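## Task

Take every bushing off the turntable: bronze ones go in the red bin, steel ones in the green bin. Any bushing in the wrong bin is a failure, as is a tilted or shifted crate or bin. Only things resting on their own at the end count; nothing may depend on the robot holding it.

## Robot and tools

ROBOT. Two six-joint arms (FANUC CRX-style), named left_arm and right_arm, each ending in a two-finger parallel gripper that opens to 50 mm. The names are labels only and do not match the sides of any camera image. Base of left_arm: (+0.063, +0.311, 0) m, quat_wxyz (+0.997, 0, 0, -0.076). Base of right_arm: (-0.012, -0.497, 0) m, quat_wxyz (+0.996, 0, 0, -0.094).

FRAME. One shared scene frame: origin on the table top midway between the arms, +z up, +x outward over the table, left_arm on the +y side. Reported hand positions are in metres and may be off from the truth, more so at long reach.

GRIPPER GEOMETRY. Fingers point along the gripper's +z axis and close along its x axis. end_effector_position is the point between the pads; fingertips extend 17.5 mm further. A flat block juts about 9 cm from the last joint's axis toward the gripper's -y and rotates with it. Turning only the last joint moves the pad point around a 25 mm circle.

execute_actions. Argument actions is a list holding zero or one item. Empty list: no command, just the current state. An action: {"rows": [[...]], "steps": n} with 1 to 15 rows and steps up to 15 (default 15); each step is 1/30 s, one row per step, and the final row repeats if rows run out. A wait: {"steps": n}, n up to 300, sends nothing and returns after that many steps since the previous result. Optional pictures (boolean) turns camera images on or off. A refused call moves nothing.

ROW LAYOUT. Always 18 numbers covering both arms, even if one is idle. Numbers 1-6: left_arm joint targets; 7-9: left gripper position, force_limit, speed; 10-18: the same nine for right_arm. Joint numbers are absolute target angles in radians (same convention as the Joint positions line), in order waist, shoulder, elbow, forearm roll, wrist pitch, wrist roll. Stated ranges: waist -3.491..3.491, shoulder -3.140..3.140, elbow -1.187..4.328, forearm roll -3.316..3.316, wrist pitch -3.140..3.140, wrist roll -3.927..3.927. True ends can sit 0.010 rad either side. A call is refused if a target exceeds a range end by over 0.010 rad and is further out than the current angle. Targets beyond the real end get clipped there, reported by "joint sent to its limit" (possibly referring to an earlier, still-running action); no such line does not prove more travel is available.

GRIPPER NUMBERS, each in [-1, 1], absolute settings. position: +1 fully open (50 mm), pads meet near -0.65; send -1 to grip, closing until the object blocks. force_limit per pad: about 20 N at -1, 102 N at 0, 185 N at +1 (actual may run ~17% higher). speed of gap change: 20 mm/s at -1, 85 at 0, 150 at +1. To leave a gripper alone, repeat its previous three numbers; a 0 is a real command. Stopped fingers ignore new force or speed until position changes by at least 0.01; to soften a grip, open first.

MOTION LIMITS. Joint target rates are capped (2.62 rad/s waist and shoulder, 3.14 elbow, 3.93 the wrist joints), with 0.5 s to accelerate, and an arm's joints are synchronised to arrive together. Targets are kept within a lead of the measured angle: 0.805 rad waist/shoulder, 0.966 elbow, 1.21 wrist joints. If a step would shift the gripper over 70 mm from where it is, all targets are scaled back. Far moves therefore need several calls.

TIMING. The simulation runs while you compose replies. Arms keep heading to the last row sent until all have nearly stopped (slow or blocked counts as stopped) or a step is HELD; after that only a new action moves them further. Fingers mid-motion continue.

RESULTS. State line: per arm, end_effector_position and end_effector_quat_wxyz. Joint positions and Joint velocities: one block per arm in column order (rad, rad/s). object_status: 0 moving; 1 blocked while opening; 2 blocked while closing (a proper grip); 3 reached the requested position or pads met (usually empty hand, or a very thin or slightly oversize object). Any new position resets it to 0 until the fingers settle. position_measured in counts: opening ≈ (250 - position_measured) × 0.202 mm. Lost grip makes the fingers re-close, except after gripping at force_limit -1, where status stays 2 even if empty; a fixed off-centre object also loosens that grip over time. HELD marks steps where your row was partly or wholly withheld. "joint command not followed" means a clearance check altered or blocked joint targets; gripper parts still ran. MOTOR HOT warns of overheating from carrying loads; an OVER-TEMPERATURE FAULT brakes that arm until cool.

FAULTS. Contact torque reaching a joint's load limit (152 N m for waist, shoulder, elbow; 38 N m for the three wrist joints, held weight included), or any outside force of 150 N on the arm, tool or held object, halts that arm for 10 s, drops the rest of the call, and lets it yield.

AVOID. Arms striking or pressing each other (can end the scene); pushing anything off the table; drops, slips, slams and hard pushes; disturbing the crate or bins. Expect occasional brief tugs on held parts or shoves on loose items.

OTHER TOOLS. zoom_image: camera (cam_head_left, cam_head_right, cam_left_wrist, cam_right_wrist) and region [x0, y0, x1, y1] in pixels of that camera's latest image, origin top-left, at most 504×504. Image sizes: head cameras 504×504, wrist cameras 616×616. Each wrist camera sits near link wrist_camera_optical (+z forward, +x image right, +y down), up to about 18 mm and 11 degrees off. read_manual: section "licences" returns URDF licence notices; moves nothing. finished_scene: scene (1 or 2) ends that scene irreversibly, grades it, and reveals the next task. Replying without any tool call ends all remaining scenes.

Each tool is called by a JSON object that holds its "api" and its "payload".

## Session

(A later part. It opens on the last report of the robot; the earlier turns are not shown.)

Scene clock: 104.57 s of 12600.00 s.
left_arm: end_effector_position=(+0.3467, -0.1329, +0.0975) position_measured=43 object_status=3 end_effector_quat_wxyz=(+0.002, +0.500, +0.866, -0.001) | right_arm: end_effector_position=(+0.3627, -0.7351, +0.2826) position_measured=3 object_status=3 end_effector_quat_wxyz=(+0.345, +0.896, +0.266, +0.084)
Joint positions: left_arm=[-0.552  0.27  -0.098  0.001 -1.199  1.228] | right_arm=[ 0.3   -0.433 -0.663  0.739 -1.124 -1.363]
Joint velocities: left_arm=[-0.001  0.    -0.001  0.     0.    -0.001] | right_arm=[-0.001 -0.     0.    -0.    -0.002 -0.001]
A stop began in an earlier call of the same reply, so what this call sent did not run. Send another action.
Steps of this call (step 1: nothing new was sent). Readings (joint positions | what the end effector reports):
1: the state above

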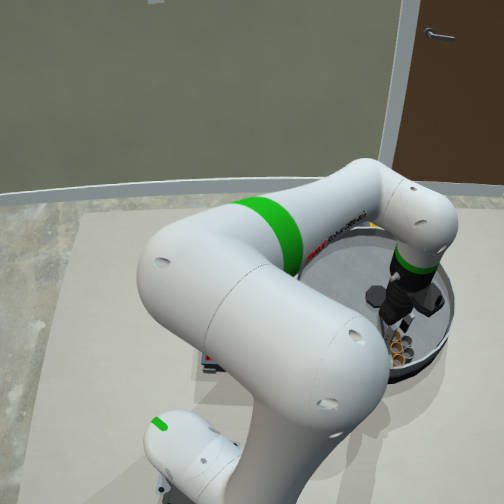

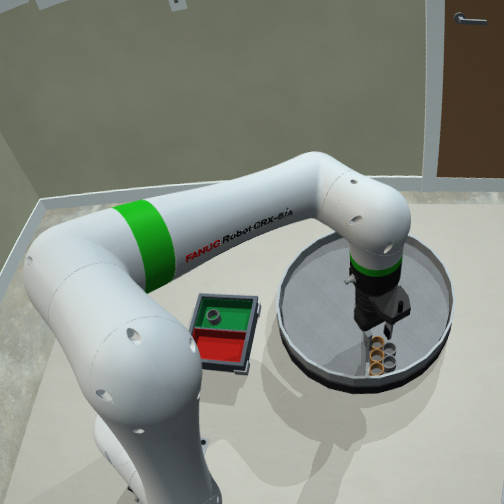

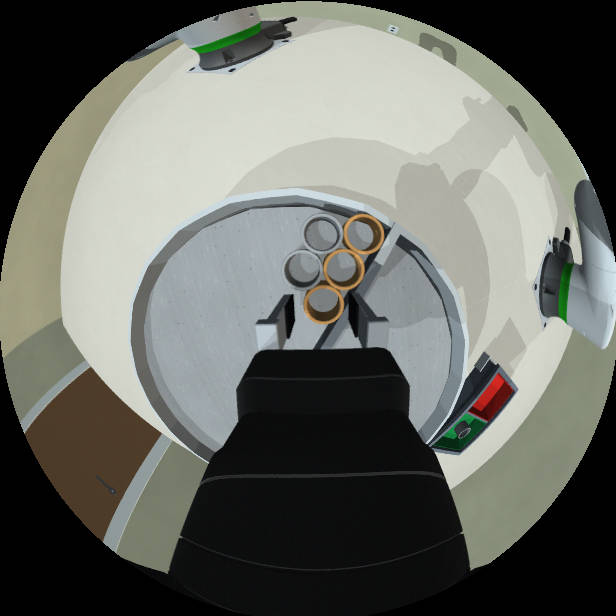

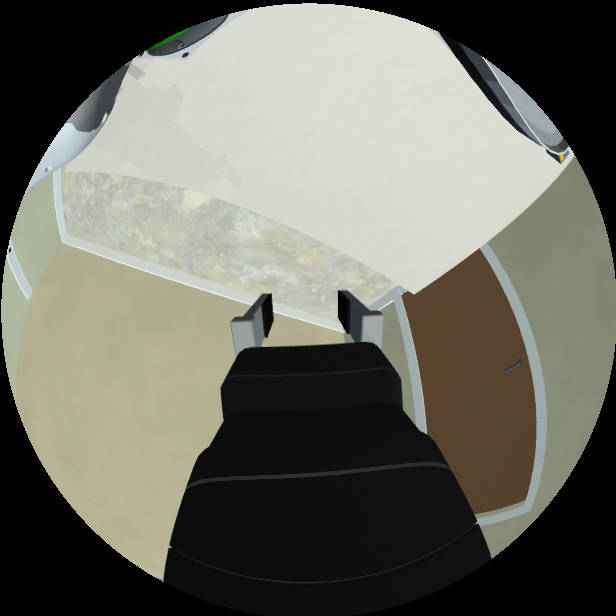

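{"api": "execute_actions", "payload": {"actions": [{"rows":[[-0.5526,0.26,-0.08,0,-1.231,1.228,0.73,-0.5,0,0.3,-0.433,-0.663,0.739,-1.124,-1.363,1,0,0]],"steps":10}], "pictures": false}}

{"api": "execute_actions", "payload": {"actions": [{"rows":[[-0.6254,0.3369,0.0004,0,-1.2343,1.301,0.14,-0.5,0,0.3,-0.433,-0.663,0.739,-1.124,-1.363,1,0,0]]}]}}

{"api": "zoom_image", "payload": {"camera": "cam_left_wrist", "region": [280,260,400,350]}}

{"api": "zoom_image", "payload": {"camera": "cam_head_right", "region": [360,325,420,385]}}

Scene clock: 116.60 s of 12600.00 s.
left_arm: end_effector_position=(+0.3459, -0.1316, +0.1098) position_measured=43 object_status=3 end_effector_quat_wxyz=(-0.000, +0.500, +0.866, +0.000) | right_arm: end_effector_position=(+0.3627, -0.7351, +0.2826) position_measured=3 object_status=3 end_effector_quat_wxyz=(+0.345, +0.896, +0.266, +0.084)
Joint positions: left_arm=[-0.552  0.26  -0.08  -0.    -1.231  1.228] | right_arm=[ 0.3   -0.433 -0.663  0.739 -1.124 -1.363]
Joint velocities: left_arm=[-0.    -0.    -0.001 -0.001  0.    -0.001] | right_arm=[ 0.001  0.     0.    -0.     0.    -0.001]
Steps of this call (steps 1 to 351: nothing new was sent; steps 352 to 361: all 10 steps of this action). Readings (joint positions | what the end effector reports):
352: left_arm=[-0.552 0.270 -0.098 0.001 -1.199 1.228] | right_arm=[0.300 -0.433 -0.663 0.739 -1.124 -1.363] | left_arm position_measured=43 object_status=3 | right_arm position_measured=3 object_status=3
353: left_arm=[-0.552 0.269 -0.095 0.000 -1.205 1.228] | right_arm=[0.300 -0.433 -0.663 0.739 -1.124 -1.363] | left_arm position_measured=43 object_status=3 | right_arm position_measured=3 object_status=3
355: left_arm=[-0.552 0.261 -0.082 0.000 -1.228 1.228] | right_arm=[0.300 -0.433 -0.663 0.739 -1.124 -1.363] | left_arm position_measured=43 object_status=3 | right_arm position_measured=3 object_status=3
359: left_arm=[-0.552 0.260 -0.080 -0.000 -1.231 1.228] | right_arm=[0.300 -0.433 -0.663 0.739 -1.124 -1.363] | left_arm position_measured=43 object_status=3 | right_arm position_measured=3 object_status=3
361: the state above

Scene clock: 117.10 s of 12600.00 s.
left_arm: end_effector_position=(+0.3356, -0.1742, +0.1020) position_measured=132 object_status=3 end_effector_quat_wxyz=(+0.000, +0.500, +0.866, +0.000) | right_arm: end_effector_position=(+0.3627, -0.7351, +0.2826) position_measured=3 object_status=3 end_effector_quat_wxyz=(+0.345, +0.896, +0.266, +0.084)
Joint positions: left_arm=[-0.625  0.337  0.    -0.    -1.234  1.301] | right_arm=[ 0.3   -0.433 -0.663  0.739 -1.124 -1.363]
Joint velocities: left_arm=[-0. -0.  0. -0.  0. -0.] | right_arm=[ 0.002 -0.    -0.    -0.001 -0.002 -0.001]
Steps of this call (steps 1 to 15: all 15 steps of this action). Readings (joint positions | what the end effector reports):
1: left_arm=[-0.553 0.260 -0.080 -0.000 -1.231 1.228] | right_arm=[0.300 -0.433 -0.663 0.739 -1.124 -1.363] | left_arm position_measured=52 object_status=0 | right_arm position_measured=3 object_status=3
2: left_arm=[-0.557 0.264 -0.075 -0.000 -1.231 1.232] | right_arm=[0.300 -0.433 -0.663 0.739 -1.124 -1.363] | left_arm position_measured=66 object_status=0 | right_arm position_measured=3 object_status=3
4: left_arm=[-0.580 0.289 -0.049 -0.000 -1.232 1.256] | right_arm=[0.300 -0.433 -0.663 0.739 -1.124 -1.363] | left_arm position_measured=94 object_status=0 | right_arm position_measured=3 object_status=3
8: left_arm=[-0.625 0.336 -0.000 -0.000 -1.234 1.300] | right_arm=[0.300 -0.433 -0.663 0.739 -1.124 -1.363] | left_arm position_measured=132 object_status=0 | right_arm position_measured=3 object_status=3
15: the state above

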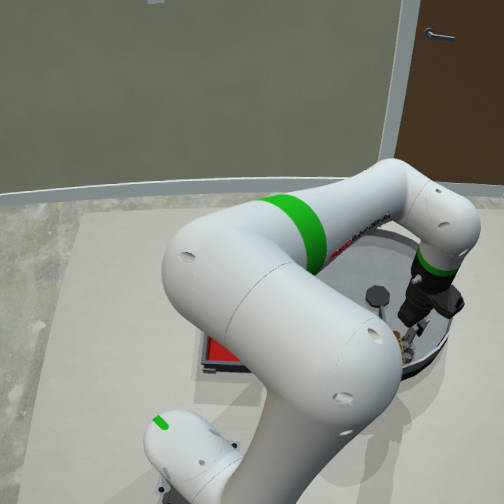

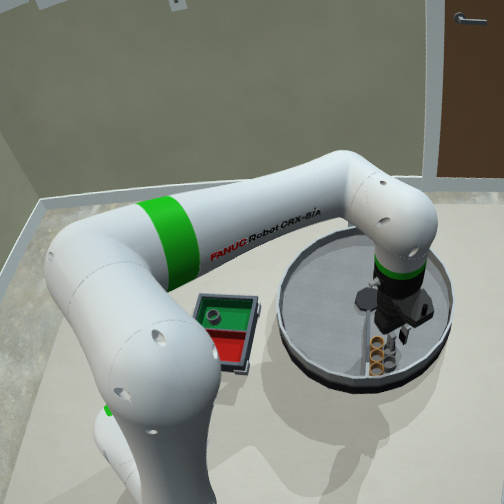

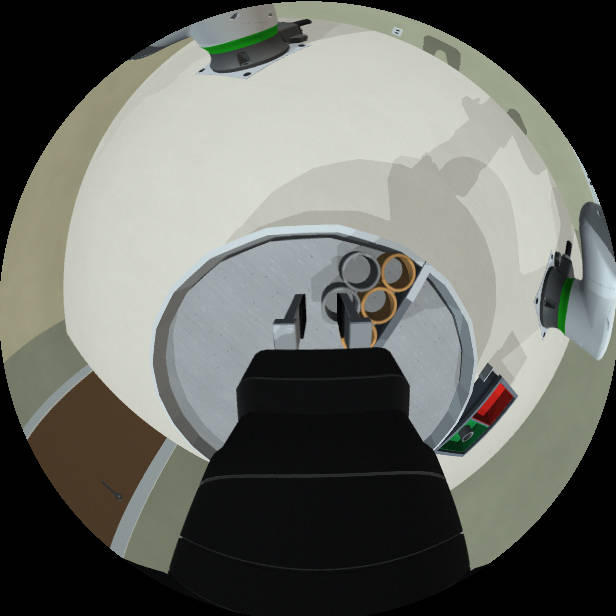

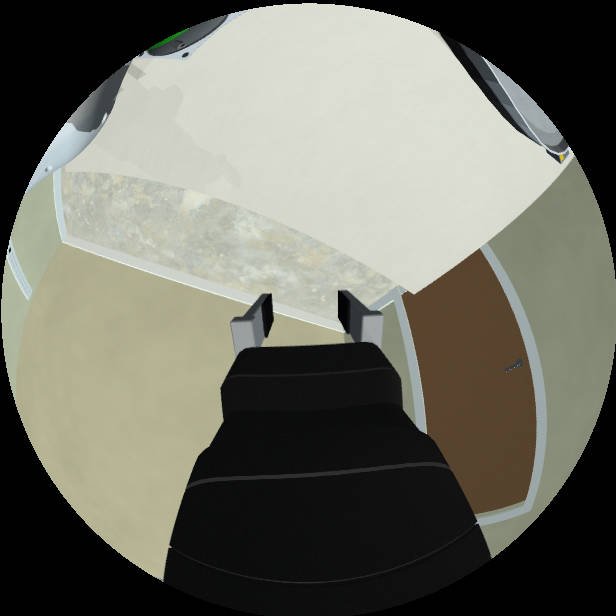

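Region (280, 260, 400, 350) of cam_left_wrist's 616x616 image, scaled by 4.200, with more detail than that image has; it fills the top 378 rows of this view, and the rest is white.

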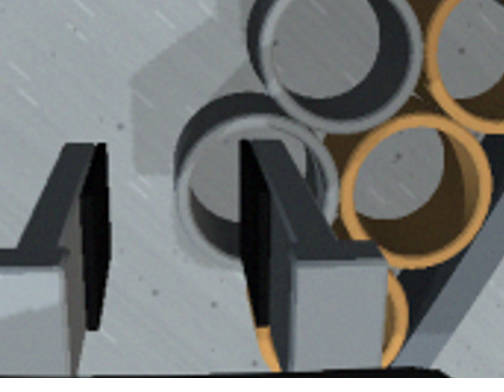

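Region (360, 325, 420, 385) of cam_head_right's 504x504 image, scaled by 8.400, with more detail than that image has.

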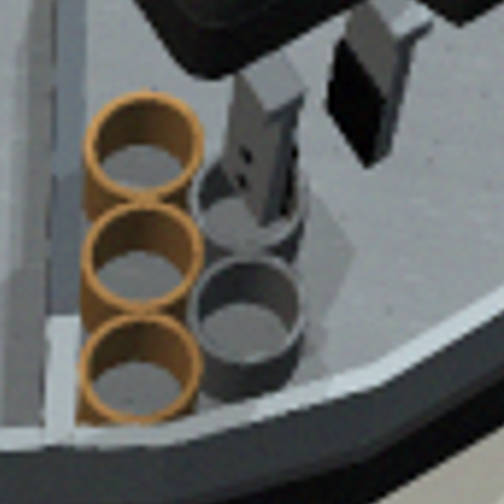

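{"api": "execute_actions", "payload": {"actions": [{"rows":[[-0.6254,0.340,-0.005,0,-1.2257,1.301,0.14,-0.5,0,0.3,-0.433,-0.663,0.739,-1.124,-1.363,1,0,0]],"steps":8}], "pictures": false}}

{"api": "execute_actions", "payload": {"actions": [{"rows":[[-0.6254,0.3416,-0.0078,0,-1.2214,1.301,0.14,-0.5,0,0.3,-0.433,-0.663,0.739,-1.124,-1.363,1,0,0]],"steps":8}], "pictures": false}}

{"api": "execute_actions", "payload": {"actions": [{"rows":[[-0.6254,0.3432,-0.0105,0,-1.2171,1.301,0.14,-0.5,0,0.3,-0.433,-0.663,0.739,-1.124,-1.363,1,0,0]],"steps":8}]}}

{"api": "zoom_image", "payload": {"camera": "cam_left_wrist", "region": [280,260,400,350]}}

Scene clock: 124.10 s of 12600.00 s.
left_arm: end_effector_position=(+0.3357, -0.1743, +0.0981) position_measured=132 object_status=3 end_effector_quat_wxyz=(-0.000, +0.500, +0.866, -0.000) | right_arm: end_effector_position=(+0.3627, -0.7351, +0.2826) position_measured=3 object_status=3 end_effector_quat_wxyz=(+0.345, +0.896, +0.266, +0.084)
Joint positions: left_arm=[-0.625  0.34  -0.005  0.    -1.226  1.301] | right_arm=[ 0.3   -0.433 -0.663  0.739 -1.124 -1.363]
Joint velocities: left_arm=[-0.001 -0.002 -0.    -0.     0.    -0.   ] | right_arm=[-0.002 -0.    -0.    -0.    -0.     0.002]
Steps of this call (steps 1 to 15: the robot went on to your last target; steps 16 to 202: nothing new was sent; steps 203 to 210: all 8 steps of this action). Readings (joint positions | what the end effector reports):
203: left_arm=[-0.625 0.337 0.000 0.000 -1.234 1.301] | right_arm=[0.300 -0.433 -0.663 0.739 -1.124 -1.363] | left_arm position_measured=132 object_status=3 | right_arm position_measured=3 object_status=3
204: left_arm=[-0.625 0.338 -0.002 0.000 -1.229 1.301] | right_arm=[0.300 -0.433 -0.663 0.739 -1.124 -1.363] | left_arm position_measured=132 object_status=3 | right_arm position_measured=3 object_status=3
206: left_arm=[-0.625 0.340 -0.005 0.000 -1.226 1.301] | right_arm=[0.300 -0.433 -0.663 0.739 -1.124 -1.363] | left_arm position_measured=132 object_status=3 | right_arm position_measured=3 object_status=3
210: the state above

Scene clock: 124.37 s of 12600.00 s.
left_arm: end_effector_position=(+0.3357, -0.1742, +0.0961) position_measured=132 object_status=3 end_effector_quat_wxyz=(+0.000, +0.500, +0.866, +0.000) | right_arm: end_effector_position=(+0.3627, -0.7351, +0.2826) position_measured=3 object_status=3 end_effector_quat_wxyz=(+0.345, +0.896, +0.266, +0.084)
Joint positions: left_arm=[-0.625  0.342 -0.008 -0.    -1.221  1.301] | right_arm=[ 0.3   -0.433 -0.663  0.739 -1.124 -1.363]
Joint velocities: left_arm=[-0.002  0.    -0.001  0.    -0.    -0.   ] | right_arm=[-0.001  0.     0.    -0.    -0.001  0.001]
Steps of this call (steps 1 to 8: all 8 steps of this action). Readings (joint positions | what the end effector reports):
1: left_arm=[-0.625 0.340 -0.005 0.000 -1.225 1.301] | right_arm=[0.300 -0.433 -0.663 0.739 -1.124 -1.363] | left_arm position_measured=132 object_status=3 | right_arm position_measured=3 object_status=3
2: left_arm=[-0.625 0.341 -0.007 0.000 -1.223 1.301] | right_arm=[0.300 -0.433 -0.663 0.739 -1.124 -1.363] | left_arm position_measured=132 object_status=3 | right_arm position_measured=3 object_status=3
4: left_arm=[-0.625 0.341 -0.008 -0.000 -1.221 1.301] | right_arm=[0.300 -0.433 -0.663 0.739 -1.124 -1.363] | left_arm position_measured=132 object_status=3 | right_arm position_measured=3 object_status=3
8: the state above

Scene clock: 124.63 s of 12600.00 s.
left_arm: end_effector_position=(+0.3356, -0.1742, +0.0941) position_measured=132 object_status=3 end_effector_quat_wxyz=(-0.000, +0.500, +0.866, +0.000) | right_arm: end_effector_position=(+0.3627, -0.7351, +0.2826) position_measured=3 object_status=3 end_effector_quat_wxyz=(+0.345, +0.896, +0.266, +0.084)
Joint positions: left_arm=[-0.625  0.343 -0.011 -0.    -1.217  1.301] | right_arm=[ 0.3   -0.433 -0.663  0.739 -1.124 -1.363]
Joint velocities: left_arm=[-0.    -0.    -0.     0.001 -0.    -0.   ] | right_arm=[-0.001 -0.     0.     0.     0.     0.   ]
Steps of this call (steps 1 to 8: all 8 steps of this action). Readings (joint positions | what the end effector reports):
1: left_arm=[-0.625 0.342 -0.008 -0.000 -1.221 1.301] | right_arm=[0.300 -0.433 -0.663 0.739 -1.124 -1.363] | left_arm position_measured=132 object_status=3 | right_arm position_measured=3 object_status=3
2: left_arm=[-0.625 0.343 -0.009 -0.000 -1.218 1.301] | right_arm=[0.300 -0.433 -0.663 0.739 -1.124 -1.363] | left_arm position_measured=132 object_status=3 | right_arm position_measured=3 object_status=3
4: left_arm=[-0.625 0.343 -0.011 -0.000 -1.217 1.301] | right_arm=[0.300 -0.433 -0.663 0.739 -1.124 -1.363] | left_arm position_measured=132 object_status=3 | right_arm position_measured=3 object_status=3
8: the state above

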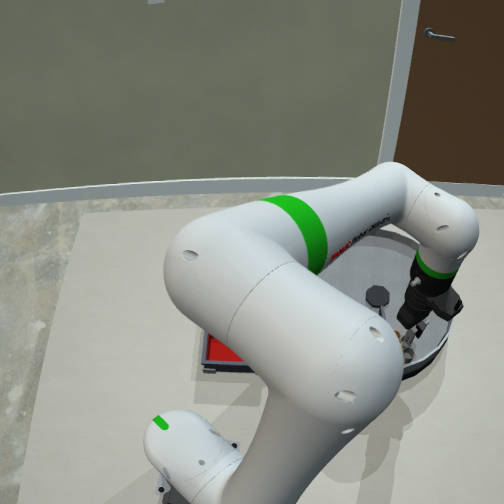

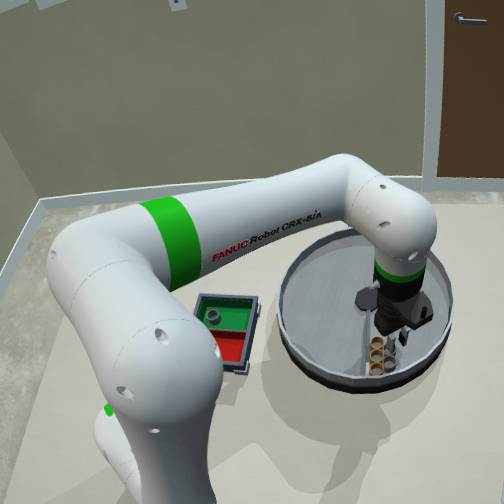

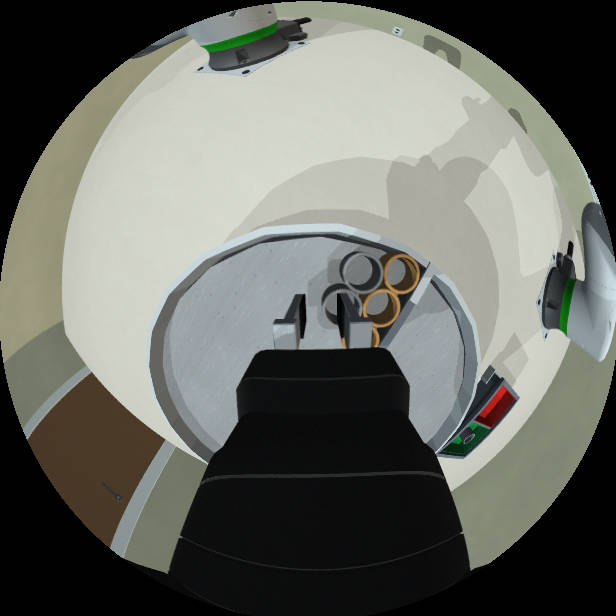

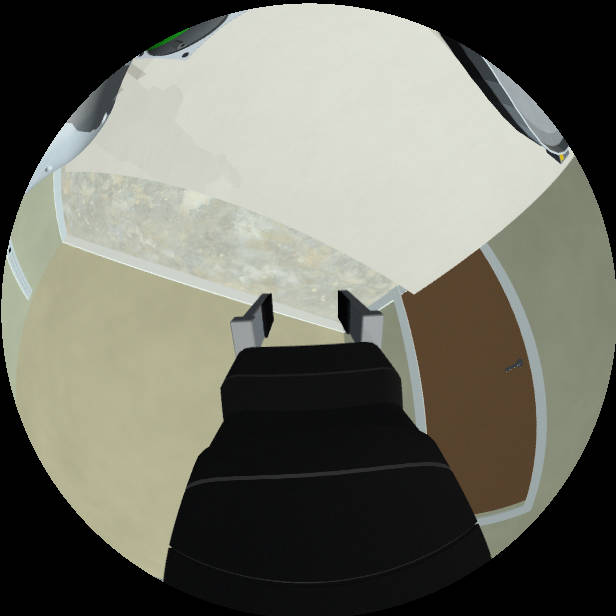

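Region (280, 260, 400, 350) of cam_left_wrist's 616x616 image, scaled by 4.200, with more detail than that image has; it fills the top 378 rows of this view, and the rest is white.

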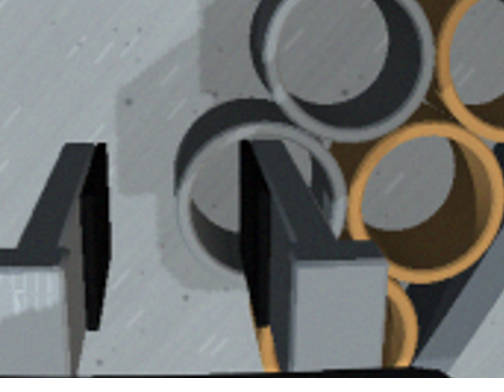

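{"api": "execute_actions", "payload": {"actions": [{"rows":[[-0.623,0.3432,-0.0105,0,-1.2171,1.301,0.14,-0.5,0,0.3,-0.433,-0.663,0.739,-1.124,-1.363,1,0,0]],"steps":8}], "pictures": false}}

{"api": "execute_actions", "payload": {"actions": [{"rows":[[-0.623,0.3575,-0.0326,0,-1.1807,1.301,0.14,-0.5,0,0.3,-0.433,-0.663,0.739,-1.124,-1.363,1,0,0]],"steps":10}], "pictures": false}}

{"api": "execute_actions", "payload": {"actions": [{"rows":[[-0.623,0.3575,-0.0326,0,-1.1807,1.301,-1,-0.5,0,0.3,-0.433,-0.663,0.739,-1.124,-1.363,1,0,0]]}], "pictures": false}}

{"api": "execute_actions", "payload": {"actions": [{"rows":[[-0.623,0.305,0.07,0,-1.336,1.301,-1,-0.5,0,0.3,-0.433,-0.663,0.739,-1.124,-1.363,1,0,0]]}], "pictures": false}}

{"api": "execute_actions", "payload": {"actions": [{"rows":[[0.33,-0.135,-0.409,0,-1.297,1.5,-1,-0.5,0,0.3,-0.433,-0.663,0.739,-1.124,-1.363,1,0,0]]}], "pictures": false}}

{"api": "execute_actions", "payload": {"actions": [{"steps":30}]}}

Scene clock: 132.13 s of 12600.00 s.
left_arm: end_effector_position=(+0.3367, -0.1736, +0.0942) position_measured=132 object_status=3 end_effector_quat_wxyz=(+0.000, +0.499, +0.866, -0.000) | right_arm: end_effector_position=(+0.3627, -0.7351, +0.2826) position_measured=3 object_status=3 end_effector_quat_wxyz=(+0.345, +0.896, +0.266, +0.084)
Joint positions: left_arm=[-0.623  0.343 -0.01   0.    -1.217  1.301] | right_arm=[ 0.3   -0.433 -0.663  0.739 -1.124 -1.363]
Joint velocities: left_arm=[ 0.001  0.001 -0.    -0.    -0.    -0.   ] | right_arm=[ 0.002 -0.    -0.    -0.001  0.001  0.   ]
Steps of this call (steps 1 to 15: the robot went on to your last target; steps 16 to 217: nothing new was sent; steps 218 to 225: all 8 steps of this action). Readings (joint positions | what the end effector reports):
218: left_arm=[-0.625 0.343 -0.011 0.000 -1.217 1.301] | right_arm=[0.300 -0.433 -0.663 0.739 -1.124 -1.363] | left_arm position_measured=132 object_status=3 | right_arm position_measured=3 object_status=3
219: left_arm=[-0.624 0.343 -0.010 0.000 -1.217 1.301] | right_arm=[0.300 -0.433 -0.663 0.739 -1.124 -1.363] | left_arm position_measured=132 object_status=3 | right_arm position_measured=3 object_status=3
221: left_arm=[-0.623 0.343 -0.010 0.000 -1.217 1.301] | right_arm=[0.300 -0.433 -0.663 0.739 -1.124 -1.363] | left_arm position_measured=132 object_status=3 | right_arm position_measured=3 object_status=3
225: the state above

Scene clock: 132.47 s of 12600.00 s.
left_arm: end_effector_position=(+0.3366, -0.1734, +0.0775) position_measured=132 object_status=3 end_effector_quat_wxyz=(-0.000, +0.499, +0.866, -0.000) | right_arm: end_effector_position=(+0.3627, -0.7351, +0.2826) position_measured=3 object_status=3 end_effector_quat_wxyz=(+0.345, +0.896, +0.266, +0.084)
Joint positions: left_arm=[-0.623  0.358 -0.033  0.    -1.181  1.301] | right_arm=[ 0.3   -0.433 -0.663  0.739 -1.124 -1.363]
Joint velocities: left_arm=[ 0.    -0.001 -0.001  0.001  0.001  0.   ] | right_arm=[-0.003 -0.    -0.     0.001 -0.    -0.001]
Steps of this call (steps 1 to 10: all 10 steps of this action). Readings (joint positions | what the end effector reports):
1: left_arm=[-0.623 0.343 -0.011 0.000 -1.217 1.301] | right_arm=[0.300 -0.433 -0.663 0.739 -1.124 -1.363] | left_arm position_measured=132 object_status=3 | right_arm position_measured=3 object_status=3
2: left_arm=[-0.623 0.345 -0.014 0.000 -1.210 1.301] | right_arm=[0.300 -0.433 -0.663 0.739 -1.124 -1.363] | left_arm position_measured=132 object_status=3 | right_arm position_measured=3 object_status=3
4: left_arm=[-0.623 0.356 -0.030 0.000 -1.186 1.301] | right_arm=[0.300 -0.433 -0.663 0.739 -1.124 -1.363] | left_arm position_measured=132 object_status=3 | right_arm position_measured=3 object_status=3
8: left_arm=[-0.623 0.358 -0.033 0.000 -1.181 1.301] | right_arm=[0.300 -0.433 -0.663 0.739 -1.124 -1.363] | left_arm position_measured=132 object_status=3 | right_arm position_measured=3 object_status=3
10: the state above

Scene clock: 132.97 s of 12600.00 s.
left_arm: end_effector_position=(+0.3366, -0.1734, +0.0776) position_measured=210 object_status=2 end_effector_quat_wxyz=(-0.000, +0.499, +0.866, +0.000) | right_arm: end_effector_position=(+0.3627, -0.7351, +0.2826) position_measured=3 object_status=3 end_effector_quat_wxyz=(+0.345, +0.896, +0.266, +0.084)
Joint positions: left_arm=[-0.623  0.358 -0.033 -0.    -1.181  1.301] | right_arm=[ 0.3   -0.433 -0.663  0.739 -1.124 -1.363]
Joint velocities: left_arm=[-0.     0.001 -0.    -0.    -0.     0.001] | right_arm=[-0.001 -0.    -0.     0.001  0.001 -0.   ]
Steps of this call (steps 1 to 15: all 15 steps of this action). Readings (joint positions | what the end effector reports):
1: left_arm=[-0.623 0.358 -0.033 0.000 -1.181 1.301] | right_arm=[0.300 -0.433 -0.663 0.739 -1.124 -1.363] | left_arm position_measured=141 object_status=0 | right_arm position_measured=3 object_status=3
2: left_arm=[-0.623 0.358 -0.033 0.000 -1.181 1.301] | right_arm=[0.300 -0.433 -0.663 0.739 -1.124 -1.363] | left_arm position_measured=155 object_status=0 | right_arm position_measured=3 object_status=3
4: left_arm=[-0.623 0.358 -0.033 0.000 -1.181 1.301] | right_arm=[0.300 -0.433 -0.663 0.739 -1.124 -1.363] | left_arm position_measured=183 object_status=0 | right_arm position_measured=3 object_status=3
8: left_arm=[-0.623 0.358 -0.033 0.000 -1.181 1.301] | right_arm=[0.300 -0.433 -0.663 0.739 -1.124 -1.363] | left_arm position_measured=210 object_status=0 | right_arm position_measured=3 object_status=3
15: the state above

Scene clock: 133.47 s of 12600.00 s.
left_arm: end_effector_position=(+0.3367, -0.1734, +0.1479) position_measured=210 object_status=2 end_effector_quat_wxyz=(-0.000, +0.499, +0.866, +0.000) | right_arm: end_effector_position=(+0.3627, -0.7351, +0.2826) position_measured=3 object_status=3 end_effector_quat_wxyz=(+0.345, +0.896, +0.266, +0.084)
Joint positions: left_arm=[-0.623  0.305  0.07   0.    -1.336  1.301] | right_arm=[ 0.3   -0.433 -0.663  0.739 -1.124 -1.363]
Joint velocities: left_arm=[-0.002  0.001  0.002 -0.    -0.001  0.001] | right_arm=[ 0.001  0.    -0.     0.    -0.    -0.   ]
Steps of this call (steps 1 to 15: all 15 steps of this action). Readings (joint positions | what the end effector reports):
1: left_arm=[-0.623 0.357 -0.032 -0.000 -1.181 1.301] | right_arm=[0.300 -0.433 -0.663 0.739 -1.124 -1.363] | left_arm position_measured=210 object_status=2 | right_arm position_measured=3 object_status=3
2: left_arm=[-0.623 0.356 -0.028 -0.000 -1.187 1.301] | right_arm=[0.300 -0.433 -0.663 0.739 -1.124 -1.363] | left_arm position_measured=210 object_status=2 | right_arm position_measured=3 object_status=3
4: left_arm=[-0.623 0.343 -0.003 -0.000 -1.225 1.301] | right_arm=[0.300 -0.433 -0.663 0.739 -1.124 -1.363] | left_arm position_measured=210 object_status=2 | right_arm position_measured=3 object_status=3
8: left_arm=[-0.623 0.307 0.065 0.000 -1.328 1.301] | right_arm=[0.300 -0.433 -0.663 0.739 -1.124 -1.363] | left_arm position_measured=210 object_status=2 | right_arm position_measured=3 object_status=3
15: the state above

Scene clock: 133.97 s of 12600.00 s.
left_arm: end_effector_position=(+0.4250, -0.0225, +0.1569) position_measured=210 object_status=2 end_effector_quat_wxyz=(-0.000, +0.304, +0.953, +0.000) | right_arm: end_effector_position=(+0.3627, -0.7351, +0.2826) position_measured=3 object_status=3 end_effector_quat_wxyz=(+0.345, +0.896, +0.266, +0.084)
Joint positions: left_arm=[-0.272  0.136 -0.114 -0.    -1.321  1.378] | right_arm=[ 0.3   -0.433 -0.663  0.739 -1.124 -1.363]
Joint velocities: left_arm=[ 0.924 -0.416 -0.453 -0.001  0.037  0.187] | right_arm=[-0.001  0.    -0.     0.001 -0.001 -0.   ]
Steps of this call (steps 1 to 15: all 15 steps of this action). Readings (joint positions | what the end effector reports):
1: left_arm=[-0.623 0.305 0.070 0.000 -1.336 1.301] | right_arm=[0.300 -0.433 -0.663 0.739 -1.124 -1.363] | left_arm position_measured=210 object_status=2 | right_arm position_measured=3 object_status=3
2: left_arm=[-0.619 0.303 0.068 0.000 -1.336 1.302] | right_arm=[0.300 -0.433 -0.663 0.739 -1.124 -1.363] | left_arm position_measured=210 object_status=2 | right_arm position_measured=3 object_status=3
4: left_arm=[-0.594 0.289 0.053 0.000 -1.335 1.308] | right_arm=[0.300 -0.433 -0.663 0.739 -1.124 -1.363] | left_arm position_measured=210 object_status=2 | right_arm position_measured=3 object_status=3
8: left_arm=[-0.485 0.233 -0.009 -0.000 -1.330 1.334] | right_arm=[0.300 -0.433 -0.663 0.739 -1.124 -1.363] | left_arm position_measured=210 object_status=2 | right_arm position_measured=3 object_status=3
15: the state above

Scene clock: 134.97 s of 12600.00 s.
left_arm: end_effector_position=(+0.4416, +0.2213, +0.1469) position_measured=210 object_status=2 end_effector_quat_wxyz=(-0.000, -0.053, +0.999, +0.000) | right_arm: end_effector_position=(+0.3627, -0.7351, +0.2826) position_measured=3 object_status=3 end_effector_quat_wxyz=(+0.345, +0.896, +0.266, +0.084)
Joint positions: left_arm=[ 0.33  -0.135 -0.409 -0.    -1.297  1.5  ] | right_arm=[ 0.3   -0.433 -0.663  0.739 -1.124 -1.363]
Joint velocities: left_arm=[-0.     0.     0.001 -0.     0.     0.001] | right_arm=[ 0.001 -0.    -0.     0.    -0.     0.   ]
Steps of this call (steps 1 to 30: the robot went on to your last target). Readings (joint positions | what the end effector reports):
1: left_arm=[-0.241 0.122 -0.130 -0.000 -1.320 1.384] | right_arm=[0.300 -0.433 -0.663 0.739 -1.124 -1.363] | left_arm position_measured=210 object_status=2 | right_arm position_measured=3 object_status=3
2: left_arm=[-0.209 0.107 -0.145 -0.000 -1.319 1.390] | right_arm=[0.300 -0.433 -0.663 0.739 -1.124 -1.363] | left_arm position_measured=210 object_status=2 | right_arm position_measured=3 object_status=3
4: left_arm=[-0.145 0.078 -0.177 -0.000 -1.316 1.403] | right_arm=[0.300 -0.433 -0.663 0.739 -1.124 -1.363] | left_arm position_measured=210 object_status=2 | right_arm position_measured=3 object_status=3
8: left_arm=[-0.013 0.019 -0.241 -0.000 -1.311 1.430] | right_arm=[0.300 -0.433 -0.663 0.739 -1.124 -1.363] | left_arm position_measured=210 object_status=2 | right_arm position_measured=3 object_status=3
30: the state above

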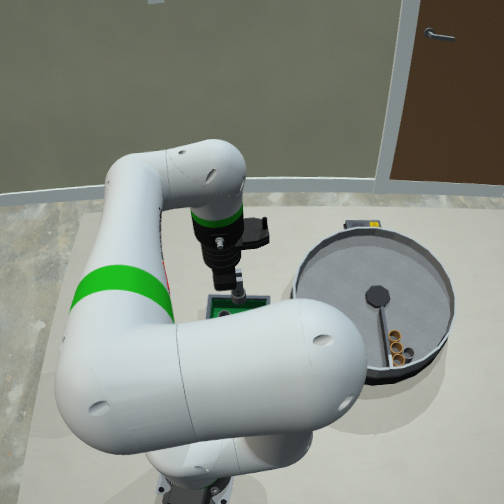

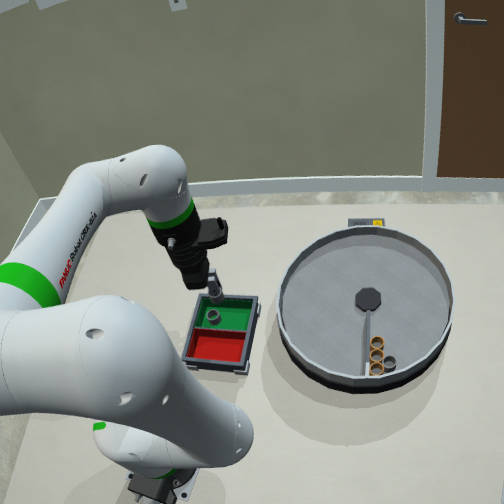

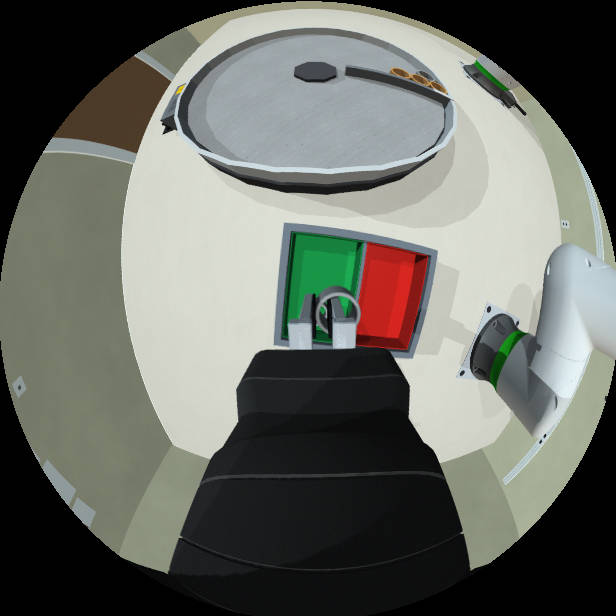

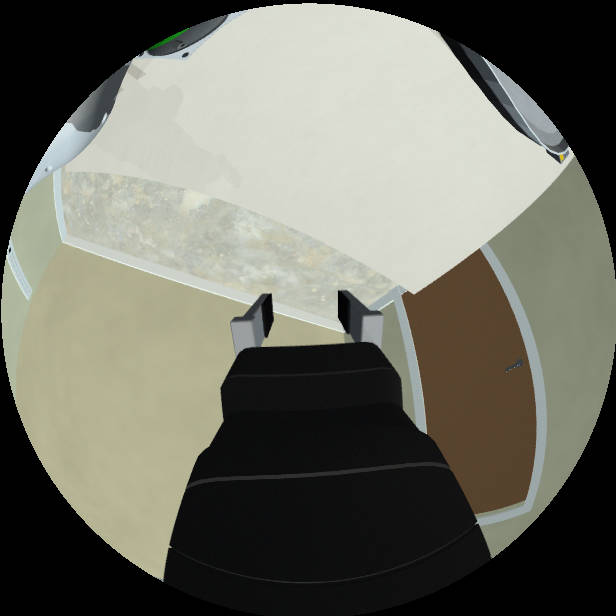

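{"api": "execute_actions", "payload": {"actions": [{"rows":[[0.33,-0.028,-0.561,0,-1.038,1.5,-1,-0.5,0,0.3,-0.433,-0.663,0.739,-1.124,-1.363,1,0,0]]}], "pictures": false}}

{"api": "execute_actions", "payload": {"actions": [{"rows":[[0.33,-0.028,-0.561,0,-1.038,1.5,-0.15,-0.5,0,0.3,-0.433,-0.663,0.739,-1.124,-1.363,1,0,0]],"steps":10}], "pictures": false}}

{"api": "execute_actions", "payload": {"actions": [{"rows":[[0.33,-0.135,-0.409,0,-1.297,1.5,-0.15,-0.5,0,0.3,-0.433,-0.663,0.739,-1.124,-1.363,1,0,0]]}], "pictures": false}}

{"api": "execute_actions", "payload": {"actions": [{"rows":[[-0.6648,0.2988,-0.0497,0,-1.2223,1.34,0.14,-0.5,0,0.3,-0.433,-0.663,0.739,-1.124,-1.363,1,0,0]]}], "pictures": false}}

{"api": "execute_actions", "payload": {"actions": [{"steps":35}]}}

{"api": "zoom_image", "payload": {"camera": "cam_left_wrist", "region": [280,260,400,350]}}

Scene clock: 146.53 s of 12600.00 s.
left_arm: end_effector_position=(+0.4419, +0.2213, +0.0485) position_measured=210 object_status=2 end_effector_quat_wxyz=(+0.000, -0.053, +0.999, +0.000) | right_arm: end_effector_position=(+0.3627, -0.7351, +0.2826) position_measured=3 object_status=3 end_effector_quat_wxyz=(+0.345, +0.896, +0.266, +0.084)
Joint positions: left_arm=[ 0.33  -0.028 -0.561 -0.    -1.038  1.5  ] | right_arm=[ 0.3   -0.433 -0.663  0.739 -1.124 -1.363]
Joint velocities: left_arm=[-0.002  0.001 -0.003  0.     0.    -0.001] | right_arm=[-0.    -0.     0.    -0.001 -0.     0.   ]
Steps of this call (steps 1 to 15: the robot went on to your last target; steps 16 to 332: nothing new was sent; steps 333 to 347: all 15 steps of this action). Readings (joint positions | what the end effector reports):
333: left_arm=[0.330 -0.135 -0.409 0.000 -1.297 1.500] | right_arm=[0.300 -0.433 -0.663 0.739 -1.124 -1.363] | left_arm position_measured=210 object_status=2 | right_arm position_measured=3 object_status=3
334: left_arm=[0.330 -0.133 -0.413 0.000 -1.291 1.500] | right_arm=[0.300 -0.433 -0.663 0.739 -1.124 -1.363] | left_arm position_measured=210 object_status=2 | right_arm position_measured=3 object_status=3
336: left_arm=[0.330 -0.117 -0.435 0.000 -1.253 1.500] | right_arm=[0.300 -0.433 -0.663 0.739 -1.124 -1.363] | left_arm position_measured=210 object_status=2 | right_arm position_measured=3 object_status=3
340: left_arm=[0.330 -0.054 -0.523 -0.000 -1.103 1.500] | right_arm=[0.300 -0.433 -0.663 0.739 -1.124 -1.363] | left_arm position_measured=210 object_status=2 | right_arm position_measured=3 object_status=3
347: the state above

Scene clock: 146.87 s of 12600.00 s.
left_arm: end_effector_position=(+0.4417, +0.2213, +0.0483) position_measured=175 object_status=0 end_effector_quat_wxyz=(-0.000, -0.053, +0.999, +0.000) | right_arm: end_effector_position=(+0.3627, -0.7351, +0.2826) position_measured=3 object_status=3 end_effector_quat_wxyz=(+0.345, +0.896, +0.266, +0.084)
Joint positions: left_arm=[ 0.33  -0.028 -0.561 -0.    -1.038  1.5  ] | right_arm=[ 0.3   -0.433 -0.663  0.739 -1.124 -1.363]
Joint velocities: left_arm=[-0.001 -0.001 -0.001  0.     0.     0.   ] | right_arm=[-0.001 -0.     0.    -0.    -0.001  0.001]
Steps of this call (steps 1 to 10: all 10 steps of this action). Readings (joint positions | what the end effector reports):
1: left_arm=[0.330 -0.028 -0.561 -0.000 -1.038 1.500] | right_arm=[0.300 -0.433 -0.663 0.739 -1.124 -1.363] | left_arm position_measured=202 object_status=0 | right_arm position_measured=3 object_status=3
2: left_arm=[0.330 -0.028 -0.561 -0.000 -1.038 1.500] | right_arm=[0.300 -0.433 -0.663 0.739 -1.124 -1.363] | left_arm position_measured=188 object_status=0 | right_arm position_measured=3 object_status=3
4: left_arm=[0.330 -0.028 -0.561 -0.000 -1.038 1.500] | right_arm=[0.300 -0.433 -0.663 0.739 -1.124 -1.363] | left_arm position_measured=175 object_status=0 | right_arm position_measured=3 object_status=3
8: left_arm=[0.330 -0.028 -0.561 -0.000 -1.038 1.500] | right_arm=[0.300 -0.433 -0.663 0.739 -1.124 -1.363] | left_arm position_measured=175 object_status=0 | right_arm position_measured=3 object_status=3
10: the state above

Scene clock: 147.37 s of 12600.00 s.
left_arm: end_effector_position=(+0.4416, +0.2213, +0.1468) position_measured=175 object_status=3 end_effector_quat_wxyz=(-0.000, -0.053, +0.999, -0.000) | right_arm: end_effector_position=(+0.3627, -0.7351, +0.2826) position_measured=3 object_status=3 end_effector_quat_wxyz=(+0.345, +0.896, +0.266, +0.084)
Joint positions: left_arm=[ 0.33  -0.135 -0.409  0.    -1.297  1.5  ] | right_arm=[ 0.3   -0.433 -0.663  0.739 -1.124 -1.363]
Joint velocities: left_arm=[ 0.    -0.     0.003  0.001 -0.001  0.   ] | right_arm=[ 0.     0.    -0.     0.001 -0.001  0.001]
Steps of this call (steps 1 to 15: all 15 steps of this action). Readings (joint positions | what the end effector reports):
1: left_arm=[0.330 -0.028 -0.561 -0.000 -1.038 1.500] | right_arm=[0.300 -0.433 -0.663 0.739 -1.124 -1.363] | left_arm position_measured=175 object_status=3 | right_arm position_measured=3 object_status=3
2: left_arm=[0.330 -0.030 -0.558 -0.000 -1.044 1.500] | right_arm=[0.300 -0.433 -0.663 0.739 -1.124 -1.363] | left_arm position_measured=175 object_status=3 | right_arm position_measured=3 object_status=3
4: left_arm=[0.330 -0.046 -0.535 -0.000 -1.082 1.500] | right_arm=[0.300 -0.433 -0.663 0.739 -1.124 -1.363] | left_arm position_measured=175 object_status=3 | right_arm position_measured=3 object_status=3
8: left_arm=[0.330 -0.109 -0.447 0.000 -1.232 1.500] | right_arm=[0.300 -0.433 -0.663 0.739 -1.124 -1.363] | left_arm position_measured=175 object_status=3 | right_arm position_measured=3 object_status=3
15: the state above

Scene clock: 147.87 s of 12600.00 s.
left_arm: end_effector_position=(+0.4469, +0.0725, +0.1376) position_measured=132 object_status=3 end_effector_quat_wxyz=(-0.000, +0.170, +0.985, -0.000) | right_arm: end_effector_position=(+0.3627, -0.7351, +0.2826) position_measured=3 object_status=3 end_effector_quat_wxyz=(+0.345, +0.896, +0.266, +0.084)
Joint positions: left_arm=[-0.053  0.044 -0.261  0.    -1.266  1.434] | right_arm=[ 0.3   -0.433 -0.663  0.739 -1.124 -1.363]
Joint velocities: left_arm=[-0.972  0.406  0.336 -0.     0.071 -0.149] | right_arm=[-0.001  0.001  0.    -0.001  0.001 -0.   ]
Steps of this call (steps 1 to 15: all 15 steps of this action). Readings (joint positions | what the end effector reports):
1: left_arm=[0.330 -0.135 -0.409 0.000 -1.297 1.500] | right_arm=[0.300 -0.433 -0.663 0.739 -1.124 -1.363] | left_arm position_measured=167 object_status=0 | right_arm position_measured=3 object_status=3
2: left_arm=[0.326 -0.133 -0.407 0.000 -1.297 1.500] | right_arm=[0.300 -0.433 -0.663 0.739 -1.124 -1.363] | left_arm position_measured=153 object_status=0 | right_arm position_measured=3 object_status=3
4: left_arm=[0.301 -0.119 -0.396 0.000 -1.295 1.495] | right_arm=[0.300 -0.433 -0.663 0.739 -1.124 -1.363] | left_arm position_measured=132 object_status=0 | right_arm position_measured=3 object_status=3
8: left_arm=[0.184 -0.058 -0.346 0.000 -1.284 1.472] | right_arm=[0.300 -0.433 -0.663 0.739 -1.124 -1.363] | left_arm position_measured=132 object_status=0 | right_arm position_measured=3 object_status=3
15: the state above

Scene clock: 149.03 s of 12600.00 s.
left_arm: end_effector_position=(+0.3055, -0.1734, +0.1020) position_measured=132 object_status=3 end_effector_quat_wxyz=(+0.000, +0.500, +0.866, +0.000) | right_arm: end_effector_position=(+0.3627, -0.7351, +0.2826) position_measured=3 object_status=3 end_effector_quat_wxyz=(+0.345, +0.896, +0.266, +0.084)
Joint positions: left_arm=[-0.665  0.299 -0.05  -0.    -1.222  1.34 ] | right_arm=[ 0.3   -0.433 -0.663  0.739 -1.124 -1.363]
Joint velocities: left_arm=[ 0.     0.001  0.001 -0.    -0.     0.   ] | right_arm=[-0.    -0.     0.     0.001 -0.002  0.001]
Steps of this call (steps 1 to 35: the robot went on to your last target). Readings (joint positions | what the end effector reports):
1: left_arm=[-0.086 0.057 -0.250 0.000 -1.264 1.429] | right_arm=[0.300 -0.433 -0.663 0.739 -1.124 -1.363] | left_arm position_measured=132 object_status=3 | right_arm position_measured=3 object_status=3
2: left_arm=[-0.119 0.071 -0.239 0.000 -1.262 1.424] | right_arm=[0.300 -0.433 -0.663 0.739 -1.124 -1.363] | left_arm position_measured=132 object_status=3 | right_arm position_measured=3 object_status=3
4: left_arm=[-0.183 0.098 -0.216 0.000 -1.257 1.414] | right_arm=[0.300 -0.433 -0.663 0.739 -1.124 -1.363] | left_arm position_measured=132 object_status=3 | right_arm position_measured=3 object_status=3
8: left_arm=[-0.309 0.150 -0.173 0.000 -1.248 1.395] | right_arm=[0.300 -0.433 -0.663 0.739 -1.124 -1.363] | left_arm position_measured=132 object_status=3 | right_arm position_measured=3 object_status=3
35: the state above

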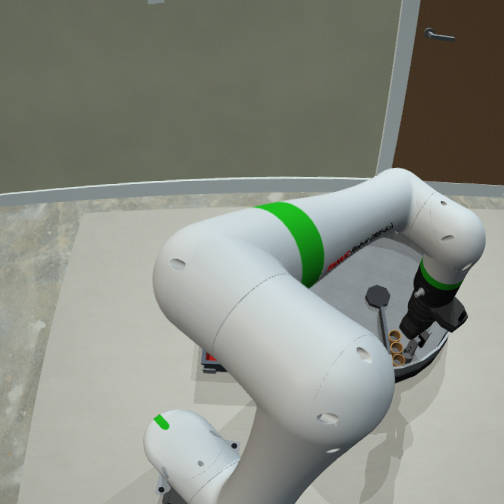

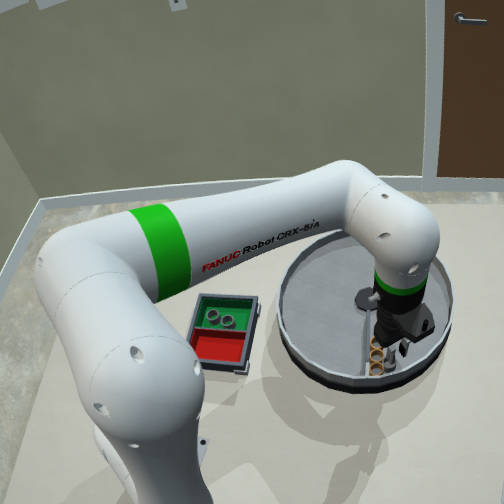

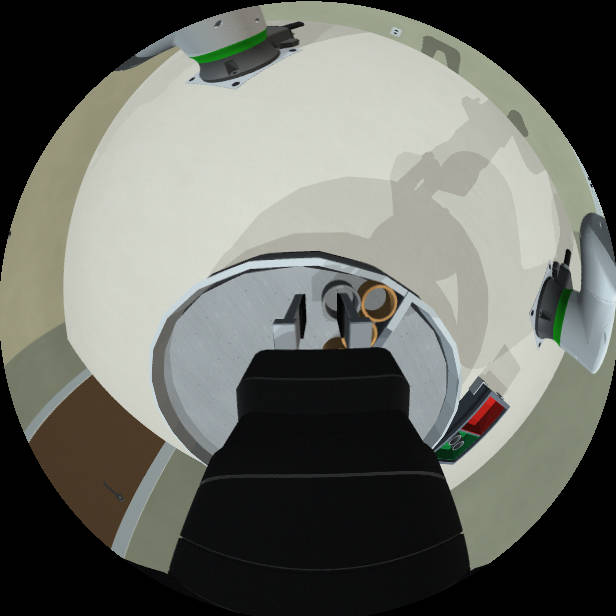

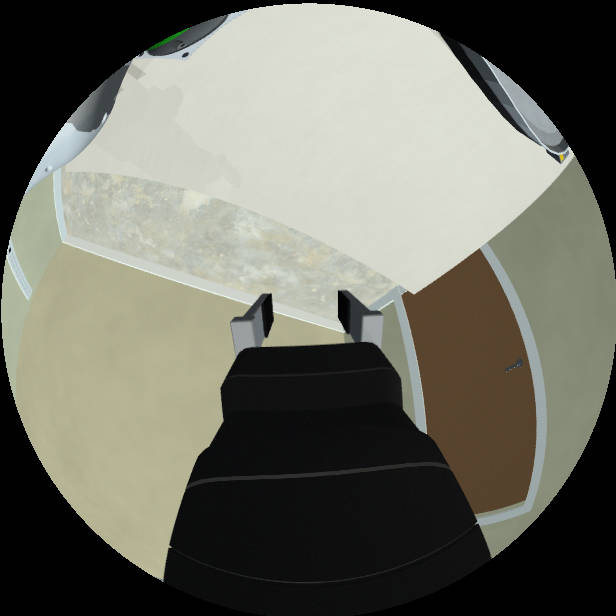

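Region (280, 260, 400, 350) of cam_left_wrist's 616x616 image, scaled by 4.200, with more detail than that image has; it fills the top 378 rows of this view, and the rest is white.

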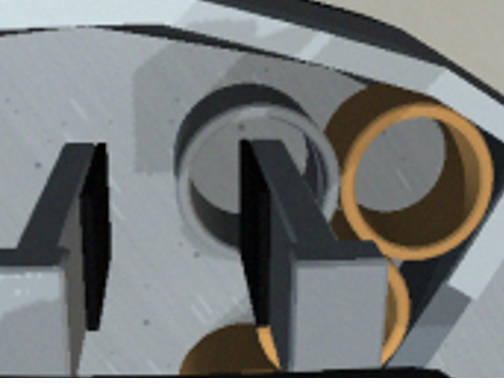

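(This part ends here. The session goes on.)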